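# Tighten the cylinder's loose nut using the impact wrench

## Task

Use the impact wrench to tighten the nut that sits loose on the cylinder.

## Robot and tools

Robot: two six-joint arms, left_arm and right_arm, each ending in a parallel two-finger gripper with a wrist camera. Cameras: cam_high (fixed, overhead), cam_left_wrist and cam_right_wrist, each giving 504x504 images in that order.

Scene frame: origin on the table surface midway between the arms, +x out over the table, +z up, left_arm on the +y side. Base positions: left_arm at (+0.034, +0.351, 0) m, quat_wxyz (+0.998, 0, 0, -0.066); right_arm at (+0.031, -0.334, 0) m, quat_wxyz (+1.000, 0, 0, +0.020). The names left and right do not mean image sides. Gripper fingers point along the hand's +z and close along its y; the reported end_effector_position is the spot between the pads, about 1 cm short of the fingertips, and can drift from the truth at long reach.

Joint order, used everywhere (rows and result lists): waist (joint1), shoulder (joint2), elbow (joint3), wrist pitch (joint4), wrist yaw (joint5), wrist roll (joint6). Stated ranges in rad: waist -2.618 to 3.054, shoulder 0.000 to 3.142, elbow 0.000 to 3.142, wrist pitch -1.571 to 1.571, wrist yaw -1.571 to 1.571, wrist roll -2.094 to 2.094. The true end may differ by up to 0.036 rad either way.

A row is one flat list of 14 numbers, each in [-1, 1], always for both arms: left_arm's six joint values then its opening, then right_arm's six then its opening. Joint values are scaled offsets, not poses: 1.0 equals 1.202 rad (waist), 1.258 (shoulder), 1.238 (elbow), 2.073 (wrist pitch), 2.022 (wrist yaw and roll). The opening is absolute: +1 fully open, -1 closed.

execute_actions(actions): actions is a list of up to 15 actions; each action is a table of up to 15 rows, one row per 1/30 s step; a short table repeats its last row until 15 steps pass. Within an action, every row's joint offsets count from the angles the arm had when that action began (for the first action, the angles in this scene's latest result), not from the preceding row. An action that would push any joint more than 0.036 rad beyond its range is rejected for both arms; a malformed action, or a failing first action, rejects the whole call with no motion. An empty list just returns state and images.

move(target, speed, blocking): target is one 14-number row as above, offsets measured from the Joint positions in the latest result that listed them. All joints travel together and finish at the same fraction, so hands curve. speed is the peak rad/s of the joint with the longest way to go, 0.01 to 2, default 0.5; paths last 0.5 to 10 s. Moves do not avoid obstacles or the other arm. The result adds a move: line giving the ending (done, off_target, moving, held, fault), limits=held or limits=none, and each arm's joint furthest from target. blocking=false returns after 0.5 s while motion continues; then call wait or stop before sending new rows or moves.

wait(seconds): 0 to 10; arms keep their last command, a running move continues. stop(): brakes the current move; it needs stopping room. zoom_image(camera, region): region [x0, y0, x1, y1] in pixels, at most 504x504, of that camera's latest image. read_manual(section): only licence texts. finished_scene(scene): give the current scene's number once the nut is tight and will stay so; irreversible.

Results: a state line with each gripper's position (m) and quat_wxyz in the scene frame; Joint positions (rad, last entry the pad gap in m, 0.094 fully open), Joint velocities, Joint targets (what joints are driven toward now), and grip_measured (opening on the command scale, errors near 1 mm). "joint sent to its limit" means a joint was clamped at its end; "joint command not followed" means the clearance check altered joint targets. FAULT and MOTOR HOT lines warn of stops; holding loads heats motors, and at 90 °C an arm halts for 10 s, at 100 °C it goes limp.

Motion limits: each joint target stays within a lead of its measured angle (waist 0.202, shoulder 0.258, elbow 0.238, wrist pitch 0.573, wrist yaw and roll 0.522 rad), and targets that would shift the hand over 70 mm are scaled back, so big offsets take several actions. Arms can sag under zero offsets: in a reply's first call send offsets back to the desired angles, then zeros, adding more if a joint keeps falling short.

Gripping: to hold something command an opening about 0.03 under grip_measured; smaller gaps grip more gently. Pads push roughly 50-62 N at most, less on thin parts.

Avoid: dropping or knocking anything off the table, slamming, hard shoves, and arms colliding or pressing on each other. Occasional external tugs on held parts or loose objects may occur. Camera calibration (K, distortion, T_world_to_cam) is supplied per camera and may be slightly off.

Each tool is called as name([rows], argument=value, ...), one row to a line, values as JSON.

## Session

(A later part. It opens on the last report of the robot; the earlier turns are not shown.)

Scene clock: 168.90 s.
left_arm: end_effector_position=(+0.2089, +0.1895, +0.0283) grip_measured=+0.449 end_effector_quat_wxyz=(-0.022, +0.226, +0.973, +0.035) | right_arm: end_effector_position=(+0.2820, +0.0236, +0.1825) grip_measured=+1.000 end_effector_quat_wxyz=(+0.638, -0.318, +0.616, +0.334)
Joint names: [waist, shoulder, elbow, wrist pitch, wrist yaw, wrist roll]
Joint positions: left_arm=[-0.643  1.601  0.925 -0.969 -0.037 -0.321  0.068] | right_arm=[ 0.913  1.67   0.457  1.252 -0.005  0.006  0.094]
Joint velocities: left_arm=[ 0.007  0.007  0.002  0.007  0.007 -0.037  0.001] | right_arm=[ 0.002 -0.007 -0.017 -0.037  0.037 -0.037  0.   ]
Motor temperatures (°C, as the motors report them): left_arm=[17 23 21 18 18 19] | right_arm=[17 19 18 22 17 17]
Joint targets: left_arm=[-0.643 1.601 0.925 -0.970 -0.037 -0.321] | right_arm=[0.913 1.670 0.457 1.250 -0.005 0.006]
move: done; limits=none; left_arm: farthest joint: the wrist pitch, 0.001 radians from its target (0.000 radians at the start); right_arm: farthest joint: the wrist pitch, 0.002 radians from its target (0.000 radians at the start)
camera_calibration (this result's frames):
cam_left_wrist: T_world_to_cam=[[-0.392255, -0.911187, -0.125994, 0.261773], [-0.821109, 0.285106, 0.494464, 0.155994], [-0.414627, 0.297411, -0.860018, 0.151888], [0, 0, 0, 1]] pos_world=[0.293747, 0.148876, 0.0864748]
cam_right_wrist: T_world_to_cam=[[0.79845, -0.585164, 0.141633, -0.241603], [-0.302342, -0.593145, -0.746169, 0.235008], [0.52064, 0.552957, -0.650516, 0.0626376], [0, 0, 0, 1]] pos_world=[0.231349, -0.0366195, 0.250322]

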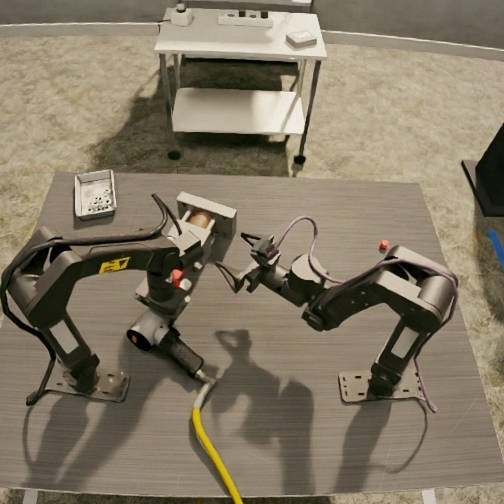

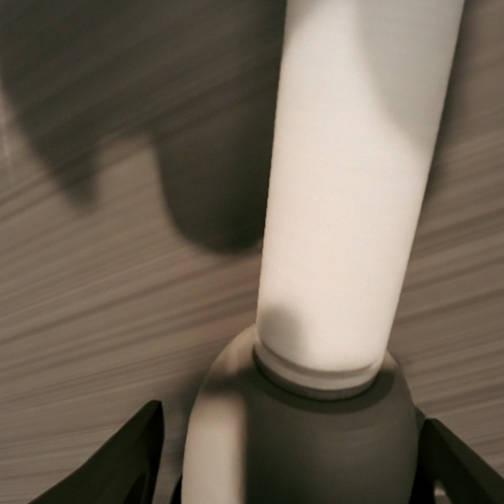

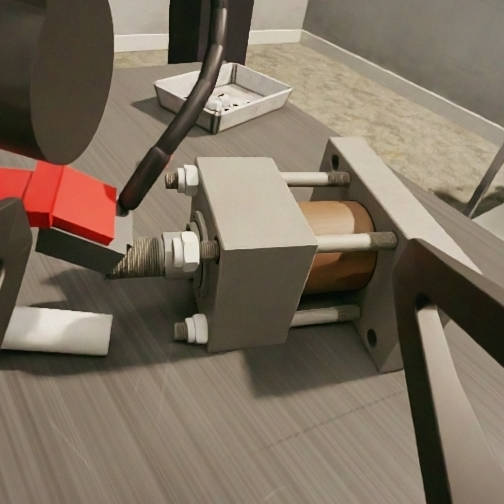

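move(target=[0.015,-0.092,-0.121,0.055,0.022,0.012,0.45, 0,0,0,0,0,0,1], speed=0.1)

move(target=[0,0,0,0,0,0,0.0, 0,0,0,0,0,0,1])

Scene clock: 174.73 s.
left_arm: end_effector_position=(+0.2001, +0.1941, +0.0192) grip_measured=+0.449 end_effector_quat_wxyz=(+0.004, +0.227, +0.974, +0.001) | right_arm: end_effector_position=(+0.2819, +0.0236, +0.1829) grip_measured=+1.000 end_effector_quat_wxyz=(+0.639, -0.318, +0.615, +0.335)
Joint names: [waist, shoulder, elbow, wrist pitch, wrist yaw, wrist roll]
Joint positions: left_arm=[-0.632  1.504  0.793 -0.854 -0.006 -0.307  0.068] | right_arm=[ 0.913  1.67   0.457  1.253 -0.005  0.006  0.094]
Joint velocities: left_arm=[-0.012 -0.012  0.002 -0.051 -0.022 -0.051  0.001] | right_arm=[ 0.002  0.012  0.007 -0.037 -0.037 -0.022 -0.001]
Motor temperatures (°C, as the motors report them): left_arm=[17 22 20 18 18 19] | right_arm=[17 19 18 23 17 17]
Joint targets: left_arm=[-0.625 1.485 0.775 -0.855 0.008 -0.296] | right_arm=[0.913 1.670 0.457 1.251 -0.005 0.006]
move: done; limits=none; left_arm: farthest joint: the shoulder, 0.019 radians from its target (0.116 radians at the start); right_arm: farthest joint: the wrist pitch, 0.001 radians from its target (0.000 radians at the start)
camera_calibration (this result's frames):
cam_left_wrist: T_world_to_cam=[[-0.389865, -0.918323, -0.0684683, 0.261112], [-0.837687, 0.322785, 0.440556, 0.149043], [-0.382473, 0.229113, -0.89511, 0.146603], [0, 0, 0, 1]] pos_world=[0.282722, 0.158088, 0.0834413]
cam_right_wrist: T_world_to_cam=[[0.798325, -0.58534, 0.14161, -0.241613], [-0.301683, -0.592216, -0.747173, 0.235257], [0.521214, 0.553766, -0.649368, 0.0625043], [0, 0, 0, 1]] pos_world=[0.231281, -0.0367158, 0.250581]

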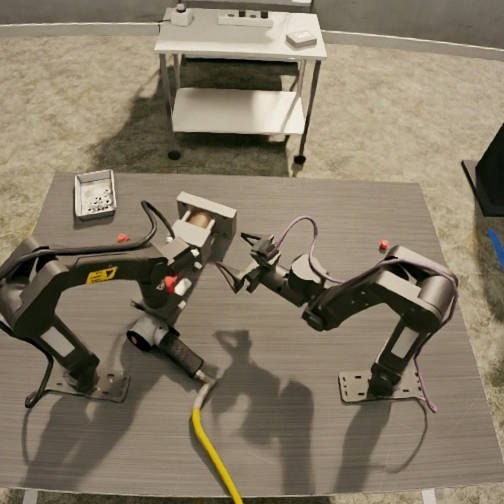

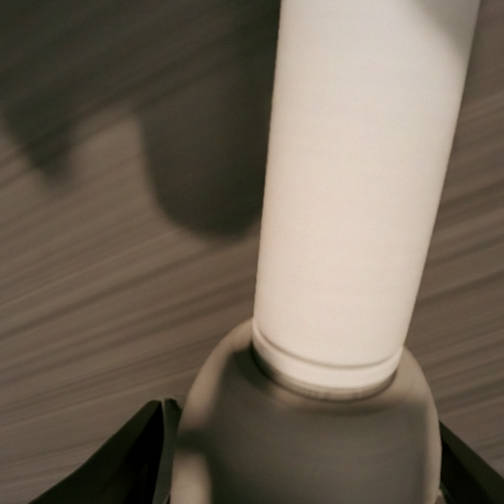

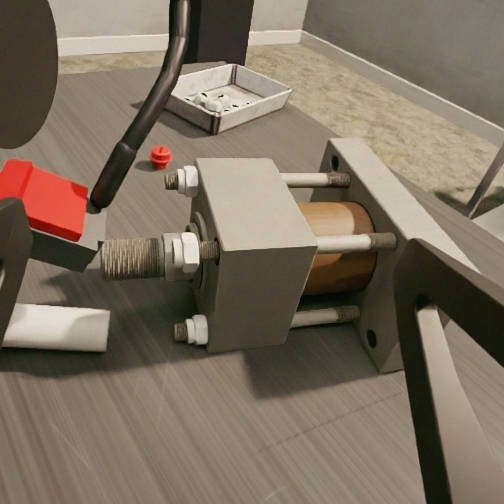

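Scene clock: 175.23 s.
left_arm: end_effector_position=(+0.2003, +0.1940, +0.0192) grip_measured=+0.261 end_effector_quat_wxyz=(+0.005, +0.227, +0.974, +0.001) | right_arm: end_effector_position=(+0.2819, +0.0236, +0.1833) grip_measured=+1.000 end_effector_quat_wxyz=(+0.639, -0.318, +0.615, +0.335)
Joint names: [waist, shoulder, elbow, wrist pitch, wrist yaw, wrist roll]
Joint positions: left_arm=[-0.632  1.504  0.793 -0.853 -0.007 -0.307  0.059] | right_arm=[ 0.913  1.67   0.457  1.255 -0.005  0.006  0.094]
Joint velocities: left_arm=[ 0.022 -0.012  0.007 -0.007 -0.051 -0.037 -0.001] | right_arm=[ 0.002 -0.007 -0.012  0.007  0.066  0.007  0.   ]
Motor temperatures (°C, as the motors report them): left_arm=[17 22 20 18 18 19] | right_arm=[17 19 18 23 17 17]
Joint targets: left_arm=[-0.632 1.504 0.793 -0.854 -0.006 -0.307] | right_arm=[0.913 1.670 0.457 1.253 -0.005 0.006]
move: done; limits=none; left_arm: farthest joint: the wrist pitch, 0.001 radians from its target (0.000 radians at the start); right_arm: farthest joint: the wrist pitch, 0.002 radians from its target (0.000 radians at the start)
camera_calibration (this result's frames):
cam_left_wrist: T_world_to_cam=[[-0.390157, -0.918192, -0.0685567, 0.261143], [-0.837923, 0.323212, 0.439793, 0.149202], [-0.381657, 0.229034, -0.895479, 0.146552], [0, 0, 0, 1]] pos_world=[0.28284, 0.15799, 0.0835191]
cam_right_wrist: T_world_to_cam=[[0.7982, -0.585516, 0.141586, -0.241624], [-0.301022, -0.591285, -0.748176, 0.235506], [0.521787, 0.554574, -0.648218, 0.0623707], [0, 0, 0, 1]] pos_world=[0.231213, -0.0368124, 0.25084]

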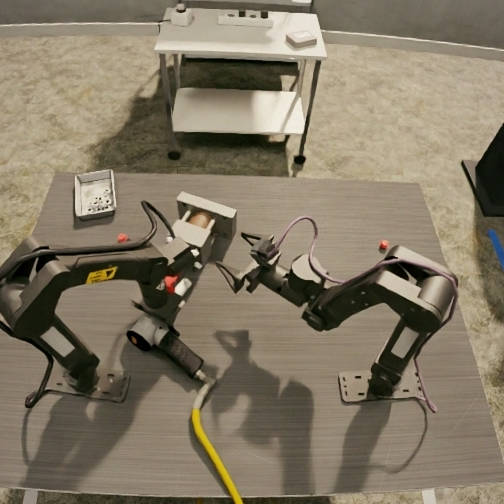

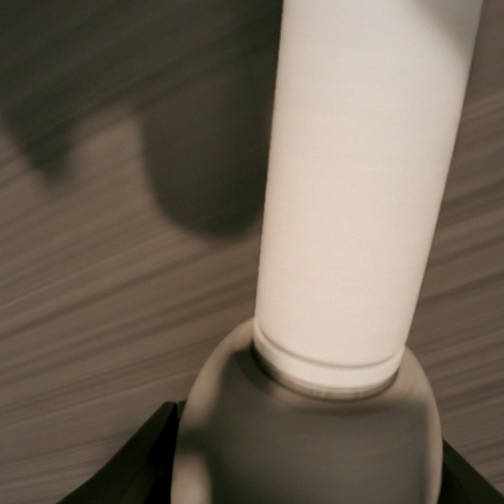

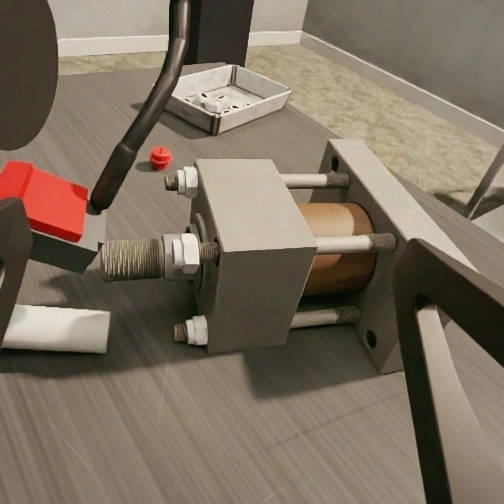

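move(target=[0,-0.1,0.172,-0.13,0,0,0.0, 0,0,0,0,0,0,1], speed=0.15)

Scene clock: 181.53 s.
left_arm: end_effector_position=(+0.2016, +0.2034, +0.0681) grip_measured=+0.261 end_effector_quat_wxyz=(+0.007, +0.229, +0.973, +0.025) | right_arm: end_effector_position=(+0.2819, +0.0236, +0.1836) grip_measured=+1.000 end_effector_quat_wxyz=(+0.640, -0.317, +0.614, +0.335)
Joint names: [waist, shoulder, elbow, wrist pitch, wrist yaw, wrist roll]
Joint positions: left_arm=[-0.632  1.429  0.933 -1.089 -0.05  -0.304  0.059] | right_arm=[ 0.913  1.67   0.457  1.256 -0.005  0.006  0.094]
Joint velocities: left_arm=[ 0.002 -0.017  0.002 -0.007 -0.007  0.022  0.001] | right_arm=[ 0.012  0.007  0.002  0.037  0.007 -0.095  0.   ]
Motor temperatures (°C, as the motors report them): left_arm=[17 22 20 18 18 19] | right_arm=[17 20 18 23 17 17]
Joint targets: left_arm=[-0.632 1.378 1.006 -1.123 -0.006 -0.307] | right_arm=[0.913 1.670 0.457 1.254 -0.005 0.006]
move: off_target (left_arm); limits=none; left_arm: farthest joint: the elbow, 0.073 radians from its target (0.213 radians at the start); right_arm: farthest joint: the wrist pitch, 0.001 radians from its target (0.000 radians at the start)
camera_calibration (this result's frames):
cam_left_wrist: T_world_to_cam=[[-0.391709, -0.912751, -0.115975, 0.276074], [-0.843496, 0.305887, 0.441529, 0.130281], [-0.36753, 0.270775, -0.88972, 0.176854], [0, 0, 0, 1]] pos_world=[0.283031, 0.164248, 0.131846]
cam_right_wrist: T_world_to_cam=[[0.798075, -0.585693, 0.141561, -0.241634], [-0.300362, -0.590353, -0.749177, 0.235755], [0.522359, 0.55538, -0.647066, 0.0622366], [0, 0, 0, 1]] pos_world=[0.231144, -0.0369094, 0.251099]

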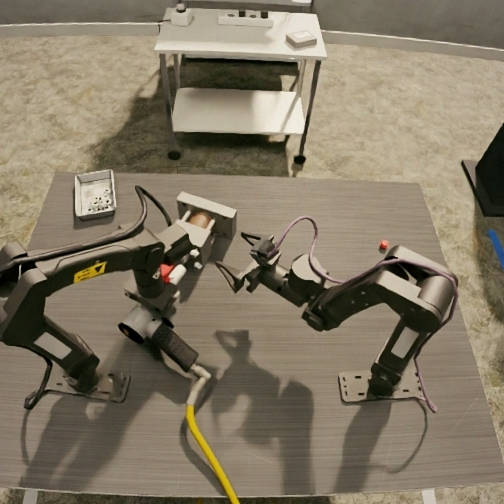

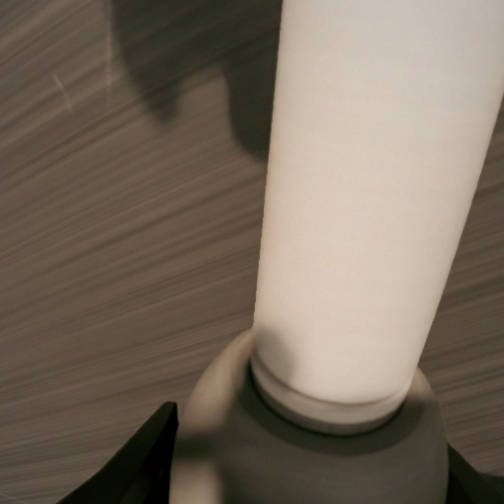

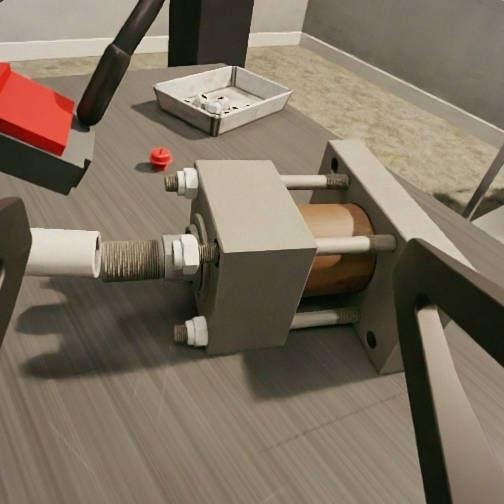

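zoom_image(camera="cam_high", region=[110, 220, 260, 400])

Region (110, 220, 260, 400) of cam_high's 504x504 image, scaled by 2.800, with more detail than that image has.

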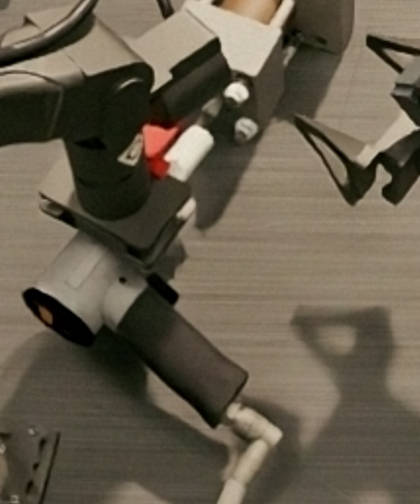

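move(target=[-0.024,0.017,0.121,-0.02,0.045,-0.075,0.0, 0,0,0,0,0,0,1], speed=0.1)

zoom_image(camera="cam_high", region=[110, 220, 260, 400])

Scene clock: 192.20 s.
left_arm: end_effector_position=(+0.2064, +0.1854, +0.0750) grip_measured=+0.261 end_effector_quat_wxyz=(+0.003, +0.177, +0.984, +0.013) | right_arm: end_effector_position=(+0.2819, +0.0235, +0.1841) grip_measured=+1.000 end_effector_quat_wxyz=(+0.640, -0.317, +0.614, +0.335)
Joint names: [waist, shoulder, elbow, wrist pitch, wrist yaw, wrist roll]
Joint positions: left_arm=[-0.654  1.48   1.007 -1.108 -0.025 -0.431  0.059] | right_arm=[ 0.913  1.67   0.457  1.258 -0.005  0.006  0.094]
Joint velocities: left_arm=[-0.007 -0.012 -0.007 -0.007 -0.007  0.022 -0.001] | right_arm=[-0.002  0.002  0.022  0.022 -0.022  0.066 -0.   ]
Motor temperatures (°C, as the motors report them): left_arm=[17 23 22 18 19 19] | right_arm=[17 20 18 24 17 17]
Joint targets: left_arm=[-0.661 1.450 1.083 -1.130 0.041 -0.455] | right_arm=[0.913 1.670 0.457 1.256 -0.005 0.006]
move: off_target (left_arm); limits=none; left_arm: farthest joint: the elbow, 0.075 radians from its target (0.149 radians at the start); right_arm: farthest joint: the wrist pitch, 0.002 radians from its target (0.000 radians at the start)
camera_calibration (this result's frames):
cam_left_wrist: T_world_to_cam=[[-0.294304, -0.951316, -0.091555, 0.247583], [-0.867289, 0.225603, 0.443748, 0.156367], [-0.40149, 0.210002, -0.891462, 0.208113], [0, 0, 0, 1]] pos_world=[0.292036, 0.156549, 0.138804]
cam_right_wrist: T_world_to_cam=[[0.797919, -0.585913, 0.141531, -0.241646], [-0.299534, -0.589187, -0.750425, 0.236065], [0.523072, 0.556385, -0.645625, 0.0620686], [0, 0, 0, 1]] pos_world=[0.231057, -0.037031, 0.251423]

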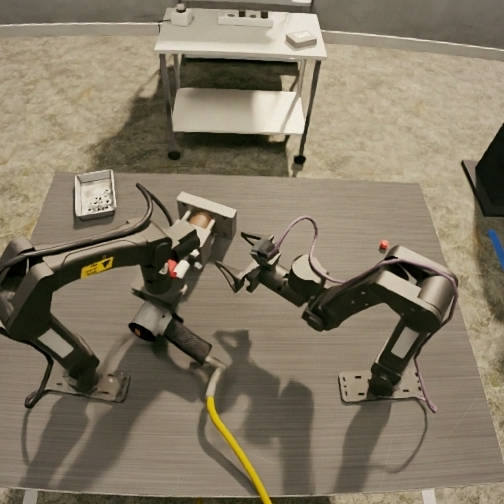

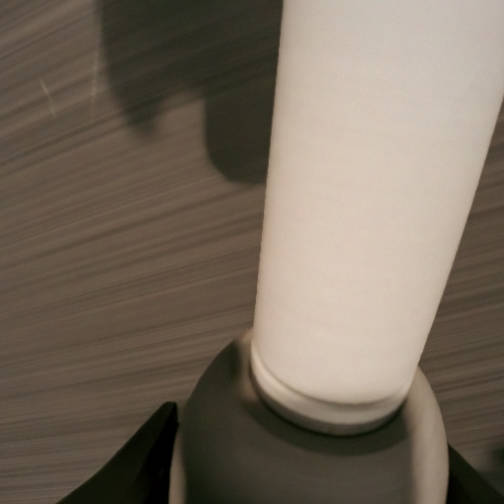

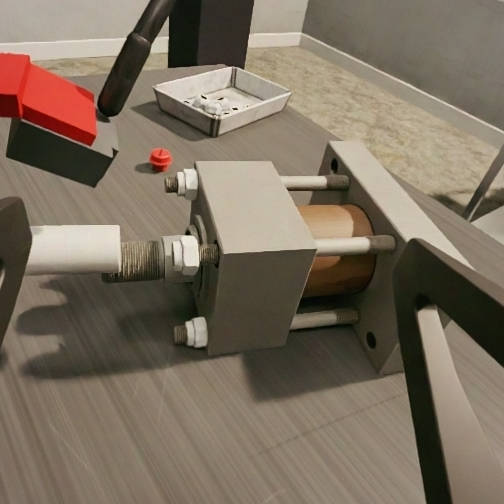

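Region (110, 220, 260, 400) of cam_high's 504x504 image, scaled by 2.800, with more detail than that image has.

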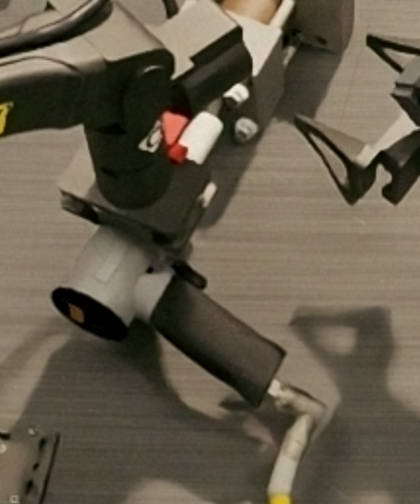

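move(target=[-0.01,0.029,0.108,-0.008,0.033,-0.012,0.0, 0,0,0,0,0,0,1], speed=0.07)

zoom_image(camera="cam_high", region=[160, 220, 240, 300])

Scene clock: 199.87 s.
left_arm: end_effector_position=(+0.2170, +0.1726, +0.0730) grip_measured=+0.261 end_effector_quat_wxyz=(+0.001, +0.180, +0.984, +0.014) | right_arm: end_effector_position=(+0.2819, +0.0235, +0.1845) grip_measured=+1.000 end_effector_quat_wxyz=(+0.641, -0.317, +0.613, +0.336)
Joint names: [waist, shoulder, elbow, wrist pitch, wrist yaw, wrist roll]
Joint positions: left_arm=[-0.66   1.55   1.065 -1.1   -0.024 -0.43   0.059] | right_arm=[ 0.913  1.67   0.457  1.26  -0.005  0.006  0.094]
Joint velocities: left_arm=[ 0.002 -0.017  0.002  0.022 -0.051 -0.007 -0.001] | right_arm=[-0.017 -0.017 -0.007 -0.022  0.007  0.007 -0.   ]
Motor temperatures (°C, as the motors report them): left_arm=[17 23 22 18 19 19] | right_arm=[17 20 19 24 17 17]
Joint targets: left_arm=[-0.666 1.517 1.141 -1.124 0.041 -0.455] | right_arm=[0.913 1.670 0.457 1.258 -0.005 0.006]
move: off_target (left_arm); limits=none; left_arm: farthest joint: the elbow, 0.076 radians from its target (0.133 radians at the start); right_arm: farthest joint: the wrist pitch, 0.002 radians from its target (0.000 radians at the start)
camera_calibration (this result's frames):
cam_left_wrist: T_world_to_cam=[[-0.300853, -0.949139, -0.0928568, 0.239447], [-0.863883, 0.229988, 0.448121, 0.167513], [-0.403973, 0.215036, -0.889137, 0.212725], [0, 0, 0, 1]] pos_world=[0.302685, 0.142999, 0.13631]
cam_right_wrist: T_world_to_cam=[[0.797794, -0.586089, 0.141506, -0.241656], [-0.298871, -0.588252, -0.751422, 0.236314], [0.523641, 0.557188, -0.64447, 0.0619337], [0, 0, 0, 1]] pos_world=[0.230988, -0.0371287, 0.251681]

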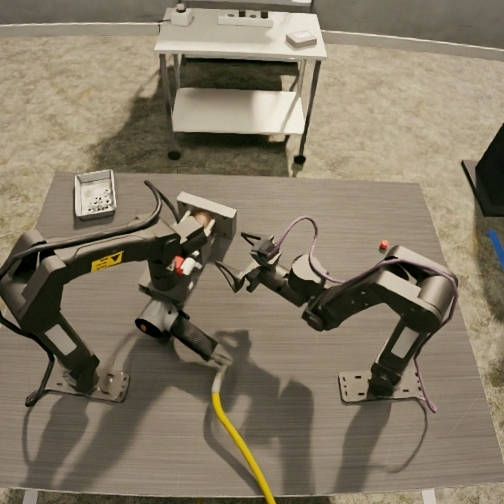

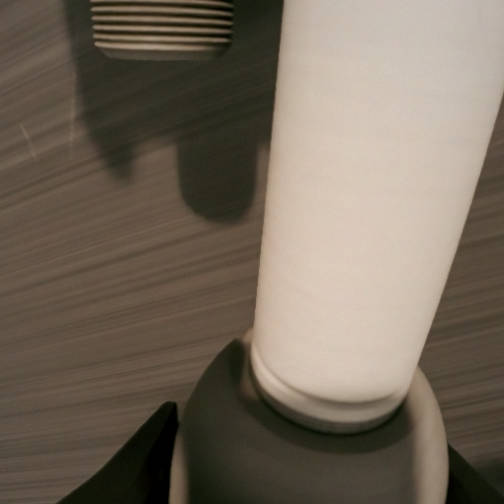

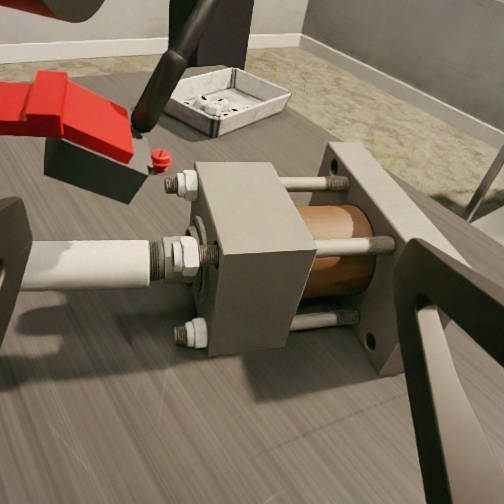

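Region (160, 220, 240, 300) of cam_high's 504x504 image, scaled by 6.300, with more detail than that image has.

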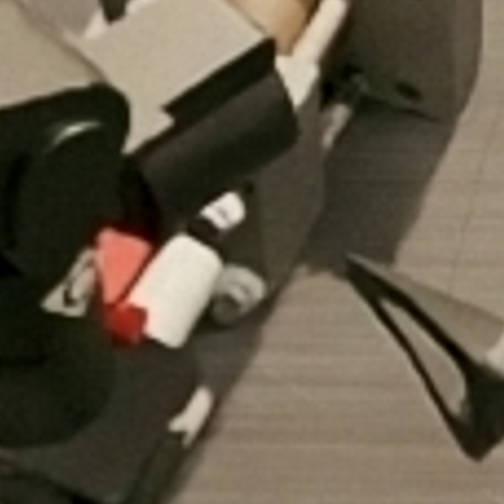

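move(target=[0.02,0.002,0.105,-0.02,0.033,0,0.0, 0,0,0,0,0,0,1], speed=0.07)

zoom_image(camera="cam_right_wrist", region=[20, 180, 260, 340])

Scene clock: 206.30 s.
left_arm: end_effector_position=(+0.2267, +0.1668, +0.0761) grip_measured=+0.261 end_effector_quat_wxyz=(-0.000, +0.181, +0.983, +0.015) | right_arm: end_effector_position=(+0.2819, +0.0235, +0.1849) grip_measured=+1.000 end_effector_quat_wxyz=(+0.641, -0.317, +0.613, +0.336)
Joint names: [waist, shoulder, elbow, wrist pitch, wrist yaw, wrist roll]
Joint positions: left_arm=[-0.649  1.592  1.119 -1.115 -0.024 -0.418  0.059] | right_arm=[ 0.913  1.67   0.457  1.261 -0.005  0.006  0.094]
Joint velocities: left_arm=[-0.022  0.017 -0.002  0.022  0.051 -0.051 -0.   ] | right_arm=[-0.002 -0.002  0.007 -0.007  0.007 -0.022 -0.   ]
Motor temperatures (°C, as the motors report them): left_arm=[17 23 23 18 19 19] | right_arm=[17 20 19 25 17 17]
Joint targets: left_arm=[-0.636 1.553 1.195 -1.142 0.042 -0.430] | right_arm=[0.913 1.670 0.457 1.259 -0.005 0.006]
move: off_target (left_arm); limits=none; left_arm: farthest joint: the elbow, 0.076 radians from its target (0.130 radians at the start); right_arm: farthest joint: the wrist pitch, 0.001 radians from its target (0.000 radians at the start)
camera_calibration (this result's frames):
cam_left_wrist: T_world_to_cam=[[-0.302867, -0.948381, -0.0940469, 0.237554], [-0.862437, 0.230746, 0.450509, 0.175249], [-0.405553, 0.217554, -0.887804, 0.220503], [0, 0, 0, 1]] pos_world=[0.312514, 0.136882, 0.139153]
cam_right_wrist: T_world_to_cam=[[0.797669, -0.586265, 0.14148, -0.241666], [-0.298207, -0.587317, -0.752417, 0.236562], [0.52421, 0.55799, -0.643313, 0.0617985], [0, 0, 0, 1]] pos_world=[0.230919, -0.0372267, 0.25194]

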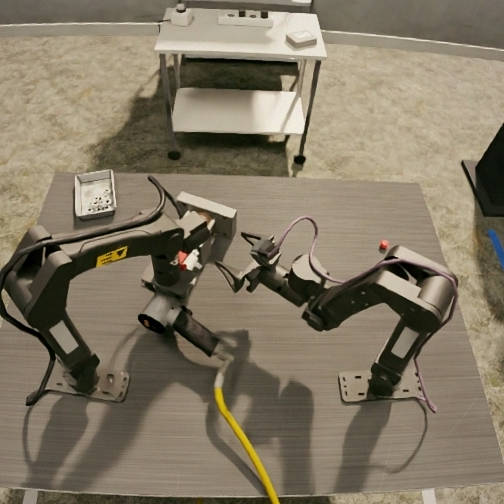

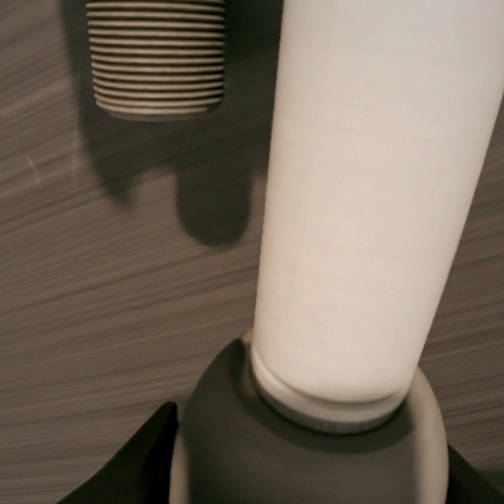

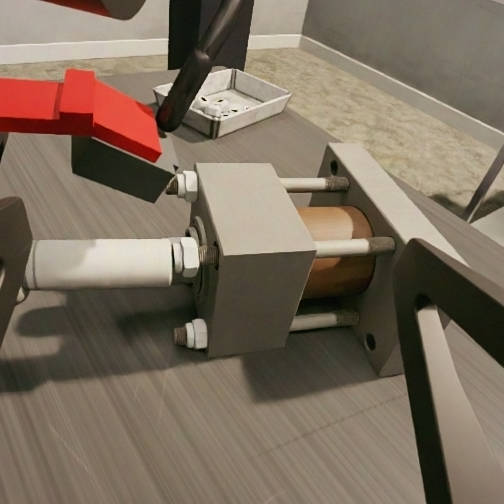

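Region (20, 180, 260, 340) of cam_right_wrist's 504x504 image, scaled by 2.100, with more detail than that image has.

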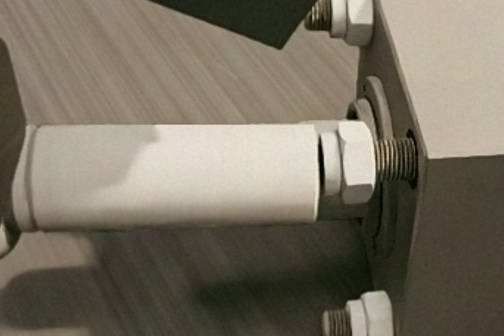

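move(target=[0.022,-0.031,0.061,-0.013,0.033,-0.006,0.0, 0,0,0,0,0,0,1], speed=0.07)

move(target=[0.024,-0.003,0.09,-0.011,0.033,0,0.0, 0,0,0,0,0,0,1], speed=0.05)

zoom_image(camera="cam_right_wrist", region=[20, 180, 260, 340])

Scene clock: 210.90 s.
left_arm: end_effector_position=(+0.2288, +0.1687, +0.0714) grip_measured=+0.261 end_effector_quat_wxyz=(-0.008, +0.176, +0.984, +0.018) | right_arm: end_effector_position=(+0.2819, +0.0235, +0.1853) grip_measured=+1.000 end_effector_quat_wxyz=(+0.642, -0.316, +0.612, +0.336)
Joint names: [waist, shoulder, elbow, wrist pitch, wrist yaw, wrist roll]
Joint positions: left_arm=[-0.636  1.612  1.121 -1.113 -0.021 -0.415  0.059] | right_arm=[ 0.913  1.67   0.457  1.263 -0.005  0.006  0.094]
Joint velocities: left_arm=[-0.007  0.012 -0.007  0.007  0.007 -0.037 -0.   ] | right_arm=[-0.002  0.002  0.022  0.022  0.037 -0.007 -0.   ]
Motor temperatures (°C, as the motors report them): left_arm=[17 24 23 18 19 19] | right_arm=[17 20 19 25 17 17]
Joint targets: left_arm=[-0.622 1.553 1.195 -1.142 0.042 -0.430] | right_arm=[0.913 1.670 0.457 1.261 -0.005 0.006]
move: off_target (left_arm); limits=none; left_arm: farthest joint: the elbow, 0.074 radians from its target (0.075 radians at the start); right_arm: farthest joint: the wrist pitch, 0.002 radians from its target (0.000 radians at the start)
camera_calibration (this result's frames):
cam_left_wrist: T_world_to_cam=[[-0.294343, -0.950641, -0.0982014, 0.238304], [-0.858392, 0.217801, 0.464464, 0.17898], [-0.42015, 0.221007, -0.880131, 0.219016], [0, 0, 0, 1]] pos_world=[0.315797, 0.139156, 0.133035]
cam_right_wrist: T_world_to_cam=[[0.797545, -0.586441, 0.141455, -0.241676], [-0.297543, -0.586379, -0.753411, 0.236809], [0.524777, 0.55879, -0.642155, 0.0616629], [0, 0, 0, 1]] pos_world=[0.230849, -0.037325, 0.252198]

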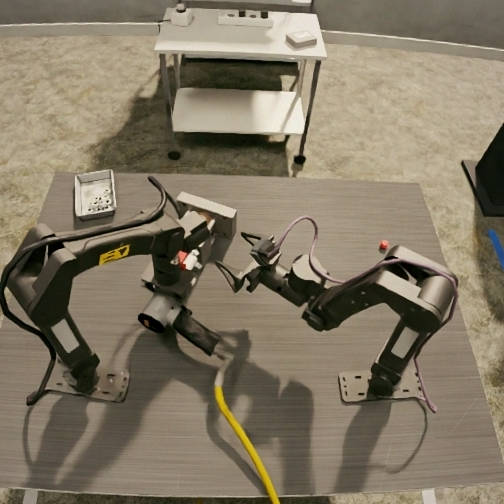

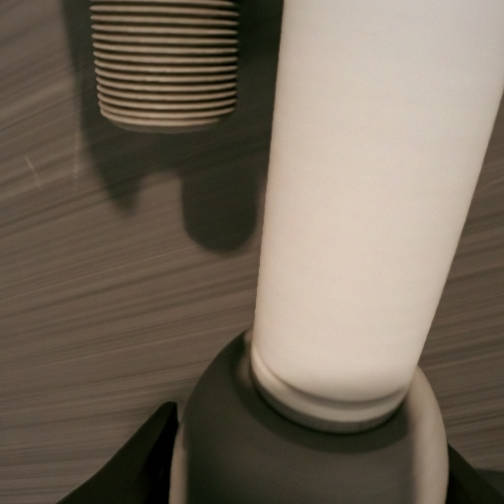

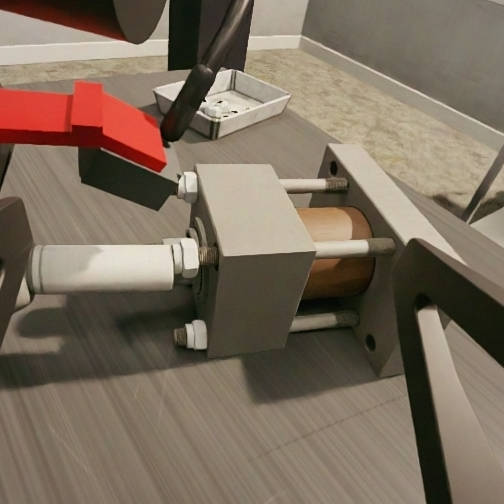

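Scene clock: 213.43 s.
left_arm: end_effector_position=(+0.2345, +0.1692, +0.0670) grip_measured=+0.261 end_effector_quat_wxyz=(-0.019, +0.173, +0.984, +0.025) | right_arm: end_effector_position=(+0.2819, +0.0235, +0.1856) grip_measured=+1.000 end_effector_quat_wxyz=(+0.642, -0.316, +0.612, +0.336)
Joint names: [waist, shoulder, elbow, wrist pitch, wrist yaw, wrist roll]
Joint positions: left_arm=[-0.619  1.656  1.148 -1.123 -0.02  -0.404  0.059] | right_arm=[ 0.913  1.67   0.457  1.264 -0.005  0.006  0.094]
Joint velocities: left_arm=[-0.007 -0.012 -0.002 -0.066 -0.037  0.022 -0.   ] | right_arm=[ 0.002 -0.012  0.002 -0.051 -0.022  0.081  0.   ]
Motor temperatures (°C, as the motors report them): left_arm=[17 24 23 18 19 19] | right_arm=[17 20 19 25 17 17]
Joint targets: left_arm=[-0.607 1.608 1.232 -1.136 0.046 -0.415] | right_arm=[0.913 1.670 0.457 1.263 -0.005 0.006]
move: off_target (left_arm); limits=none; left_arm: farthest joint: the elbow, 0.084 radians from its target (0.112 radians at the start); right_arm: farthest joint: the wrist pitch, 0.001 radians from its target (0.000 radians at the start)
camera_calibration (this result's frames):
cam_left_wrist: T_world_to_cam=[[-0.290962, -0.950464, -0.109356, 0.239988], [-0.850055, 0.204373, 0.485426, 0.184752], [-0.439031, 0.234199, -0.867411, 0.218764], [0, 0, 0, 1]] pos_world=[0.322921, 0.139108, 0.12632]
cam_right_wrist: T_world_to_cam=[[0.79742, -0.586617, 0.141429, -0.241686], [-0.296877, -0.585441, -0.754402, 0.237057], [0.525344, 0.559588, -0.640996, 0.0615269], [0, 0, 0, 1]] pos_world=[0.230779, -0.0374237, 0.252456]

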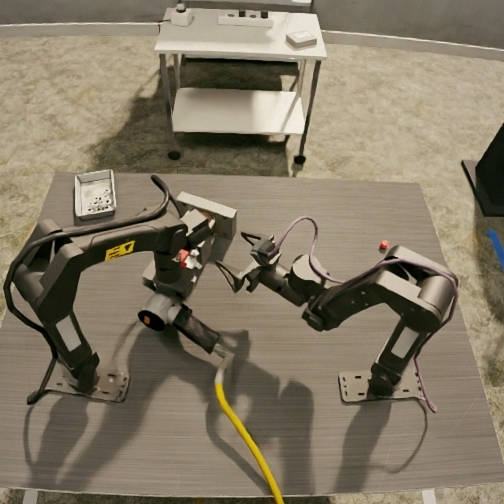

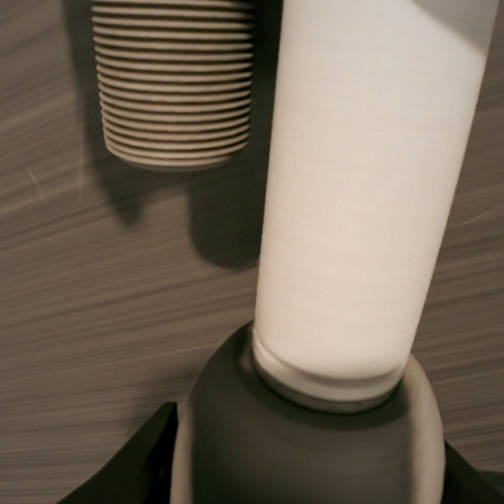

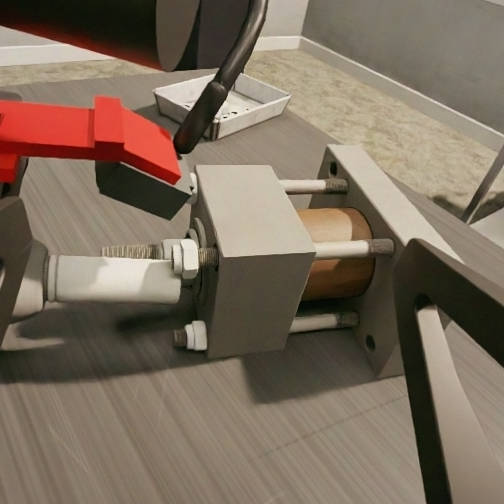

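Region (20, 180, 260, 340) of cam_right_wrist's 504x504 image, scaled by 2.100, with more detail than that image has.

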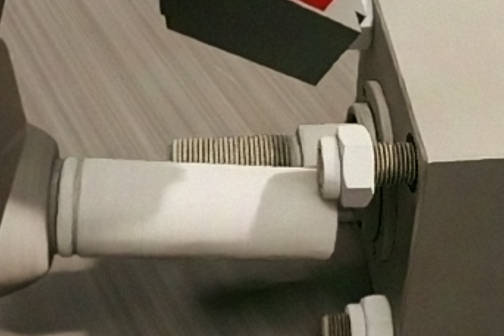

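execute_actions([
  [[-0.02,-0.05,-0.02,0,0.033,-0.006,0, 0,0,0,0,0,0,1]],
  [[-0.01,-0.09,0.01,0,0.033,-0.006,0, 0,0,0,0,0,0,1]],
  [[0,-0.08,0.04,0.01,0.033,-0.006,0, 0,0,0,0,0,0,1]],
])

wait(seconds=0.5)

Scene clock: 218.77 s.
left_arm: end_effector_position=(+0.2254, +0.1659, +0.0763) grip_measured=+0.261 end_effector_quat_wxyz=(+0.018, +0.187, +0.982, -0.006) | right_arm: end_effector_position=(+0.2818, +0.0234, +0.1868) grip_measured=+1.000 end_effector_quat_wxyz=(+0.644, -0.315, +0.610, +0.337)
Joint names: [waist, shoulder, elbow, wrist pitch, wrist yaw, wrist roll]
Joint positions: left_arm=[-0.645  1.541  1.069 -1.063 -0.01  -0.402  0.059] | right_arm=[ 0.913  1.67   0.457  1.269 -0.005  0.006  0.094]
Joint velocities: left_arm=[-0.002 -0.007 -0.012 -0.022 -0.051  0.022 -0.001] | right_arm=[ 0.002 -0.002 -0.002  0.066  0.007  0.037  0.   ]
Motor temperatures (°C, as the motors report them): left_arm=[17 25 23 18 19 19] | right_arm=[17 20 19 25 17 17]
Joint targets: left_arm=[-0.645 1.488 1.119 -1.056 0.057 -0.416] | right_arm=[0.913 1.670 0.457 1.267 -0.005 0.006]
camera_calibration (this result's frames):
cam_left_wrist: T_world_to_cam=[[-0.311773, -0.948409, -0.0575963, 0.235541], [-0.871458, 0.261268, 0.415091, 0.17392], [-0.378628, 0.179607, -0.907955, 0.222108], [0, 0, 0, 1]] pos_world=[0.309095, 0.138058, 0.143038]
cam_right_wrist: T_world_to_cam=[[0.797045, -0.587145, 0.141349, -0.241715], [-0.294875, -0.582619, -0.757366, 0.237799], [0.527037, 0.561975, -0.637508, 0.0611167], [0, 0, 0, 1]] pos_world=[0.230568, -0.0377215, 0.253229]

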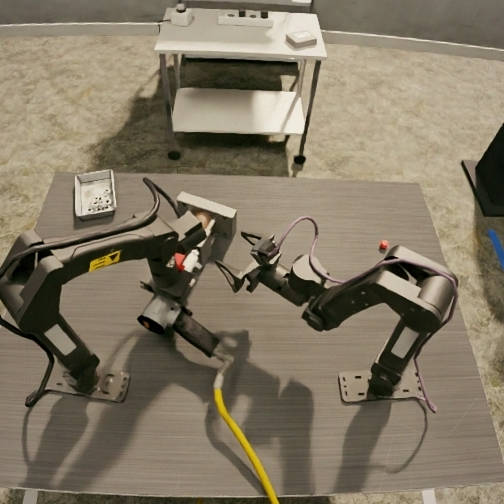

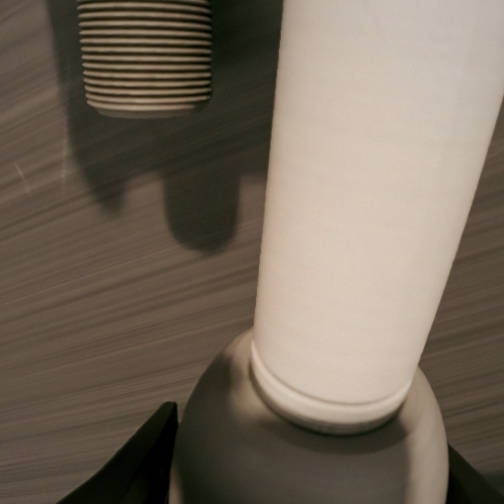

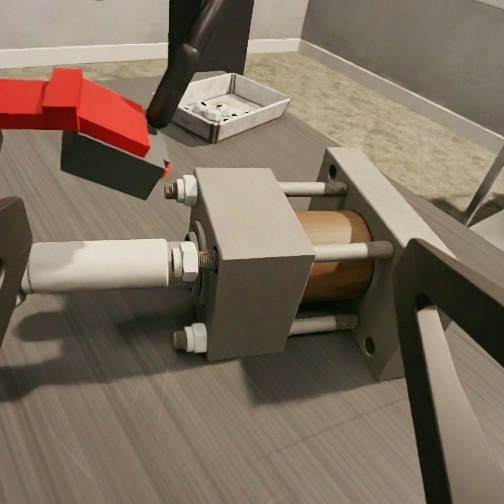

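Scene clock: 219.27 s.
left_arm: end_effector_position=(+0.2254, +0.1659, +0.0763) grip_measured=+0.261 end_effector_quat_wxyz=(+0.018, +0.187, +0.982, -0.006) | right_arm: end_effector_position=(+0.2818, +0.0234, +0.1868) grip_measured=+1.000 end_effector_quat_wxyz=(+0.644, -0.315, +0.610, +0.337)
Joint names: [waist, shoulder, elbow, wrist pitch, wrist yaw, wrist roll]
Joint positions: left_arm=[-0.645  1.541  1.069 -1.063 -0.01  -0.402  0.059] | right_arm=[ 0.913  1.67   0.457  1.269 -0.005  0.006  0.094]
Joint velocities: left_arm=[-0.002  0.007 -0.012 -0.037 -0.022 -0.037  0.   ] | right_arm=[-0.007 -0.002  0.002  0.037 -0.007 -0.037  0.   ]
Motor temperatures (°C, as the motors report them): left_arm=[17 25 23 18 19 19] | right_arm=[17 20 19 25 17 17]
Joint targets: left_arm=[-0.645 1.488 1.119 -1.056 0.057 -0.416] | right_arm=[0.913 1.670 0.457 1.267 -0.005 0.006]
wait: 0.50 s; at rest by 0.17 s
camera_calibration (this result's frames):
cam_left_wrist: T_world_to_cam=[[-0.311773, -0.948409, -0.0575963, 0.235541], [-0.871458, 0.261268, 0.415091, 0.17392], [-0.378628, 0.179607, -0.907955, 0.222108], [0, 0, 0, 1]] pos_world=[0.309095, 0.138058, 0.143038]
cam_right_wrist: T_world_to_cam=[[0.797045, -0.587145, 0.141349, -0.241715], [-0.294875, -0.582619, -0.757366, 0.237799], [0.527037, 0.561975, -0.637508, 0.0611167], [0, 0, 0, 1]] pos_world=[0.230568, -0.0377215, 0.253229]

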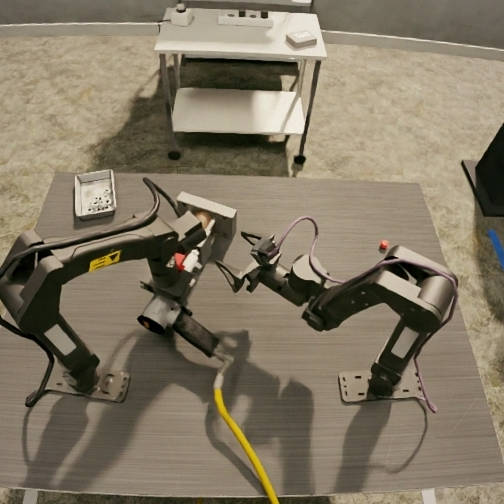

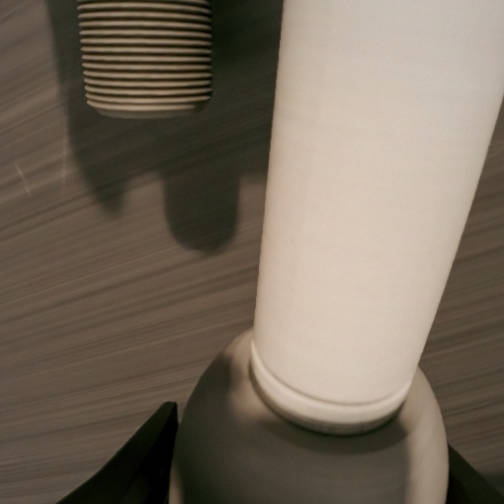

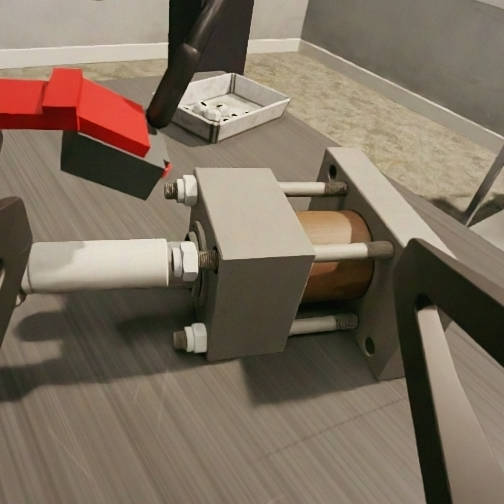

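execute_actions([
  [[0.02,-0.021,0.045,-0.005,0.03,-0.007,0, 0,0,0,0,0,0,1]],
])

zoom_image(camera="cam_right_wrist", region=[20, 180, 260, 340])

zoom_image(camera="cam_high", region=[170, 230, 220, 280])

Scene clock: 223.80 s.
left_arm: end_effector_position=(+0.2270, +0.1690, +0.0736) grip_measured=+0.261 end_effector_quat_wxyz=(+0.012, +0.181, +0.983, -0.002) | right_arm: end_effector_position=(+0.2818, +0.0234, +0.1872) grip_measured=+1.000 end_effector_quat_wxyz=(+0.644, -0.315, +0.610, +0.337)
Joint names: [waist, shoulder, elbow, wrist pitch, wrist yaw, wrist roll]
Joint positions: left_arm=[-0.632  1.552  1.069 -1.065 -0.01  -0.402  0.059] | right_arm=[ 0.913  1.67   0.457  1.27  -0.005  0.006  0.094]
Joint velocities: left_arm=[ 0.012  0.002 -0.002 -0.037 -0.007 -0.051 -0.   ] | right_arm=[-0.002  0.027  0.002 -0.007  0.037 -0.007  0.001]
Motor temperatures (°C, as the motors report them): left_arm=[17 25 23 18 19 19] | right_arm=[17 20 19 26 17 17]
Joint targets: left_arm=[-0.621 1.514 1.124 -1.074 0.051 -0.417] | right_arm=[0.913 1.670 0.457 1.269 -0.005 0.006]
camera_calibration (this result's frames):
cam_left_wrist: T_world_to_cam=[[-0.300737, -0.9516, -0.0633539, 0.237278], [-0.870654, 0.246828, 0.425485, 0.177152], [-0.389254, 0.183118, -0.902745, 0.221121], [0, 0, 0, 1]] pos_world=[0.311669, 0.141577, 0.139273]
cam_right_wrist: T_world_to_cam=[[0.79692, -0.587321, 0.141322, -0.241724], [-0.294206, -0.581676, -0.758351, 0.238046], [0.527599, 0.562768, -0.636343, 0.0609792], [0, 0, 0, 1]] pos_world=[0.230497, -0.0378215, 0.253487]

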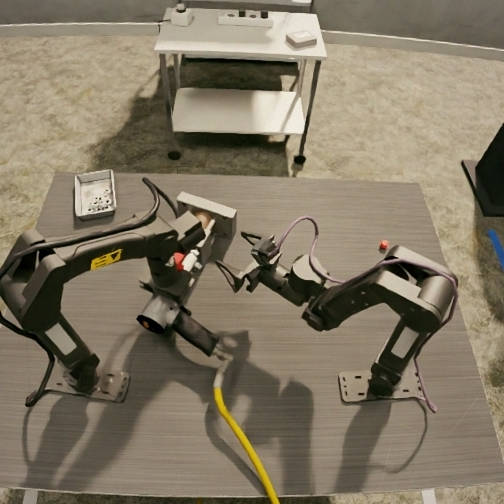

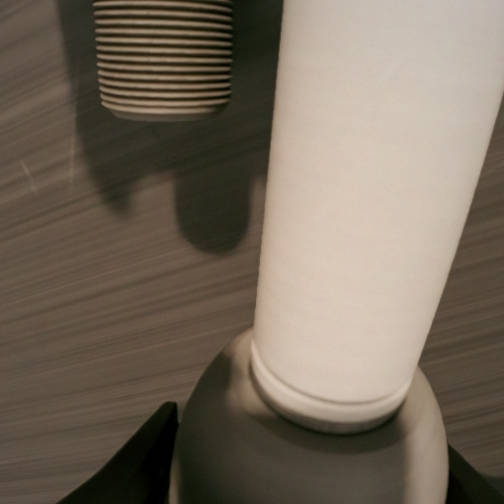

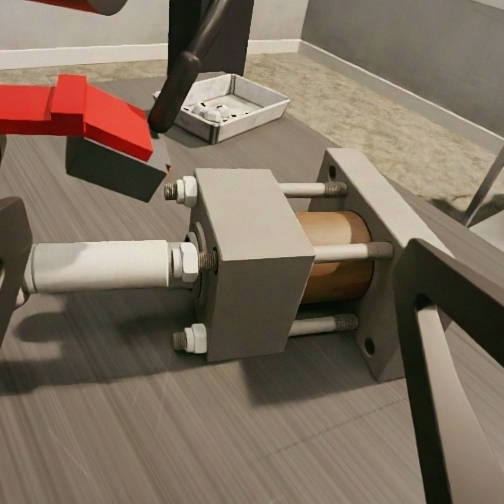

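Region (20, 180, 260, 340) of cam_right_wrist's 504x504 image, scaled by 2.100, with more detail than that image has.

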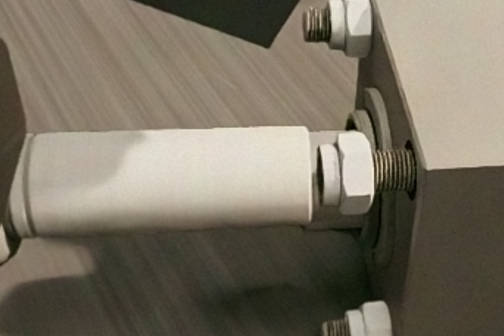

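Region (170, 230, 220, 280) of cam_high's 504x504 image, scaled by 10.080, with more detail than that image has.

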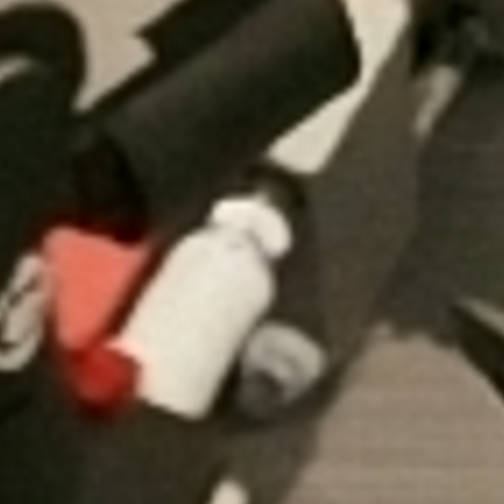

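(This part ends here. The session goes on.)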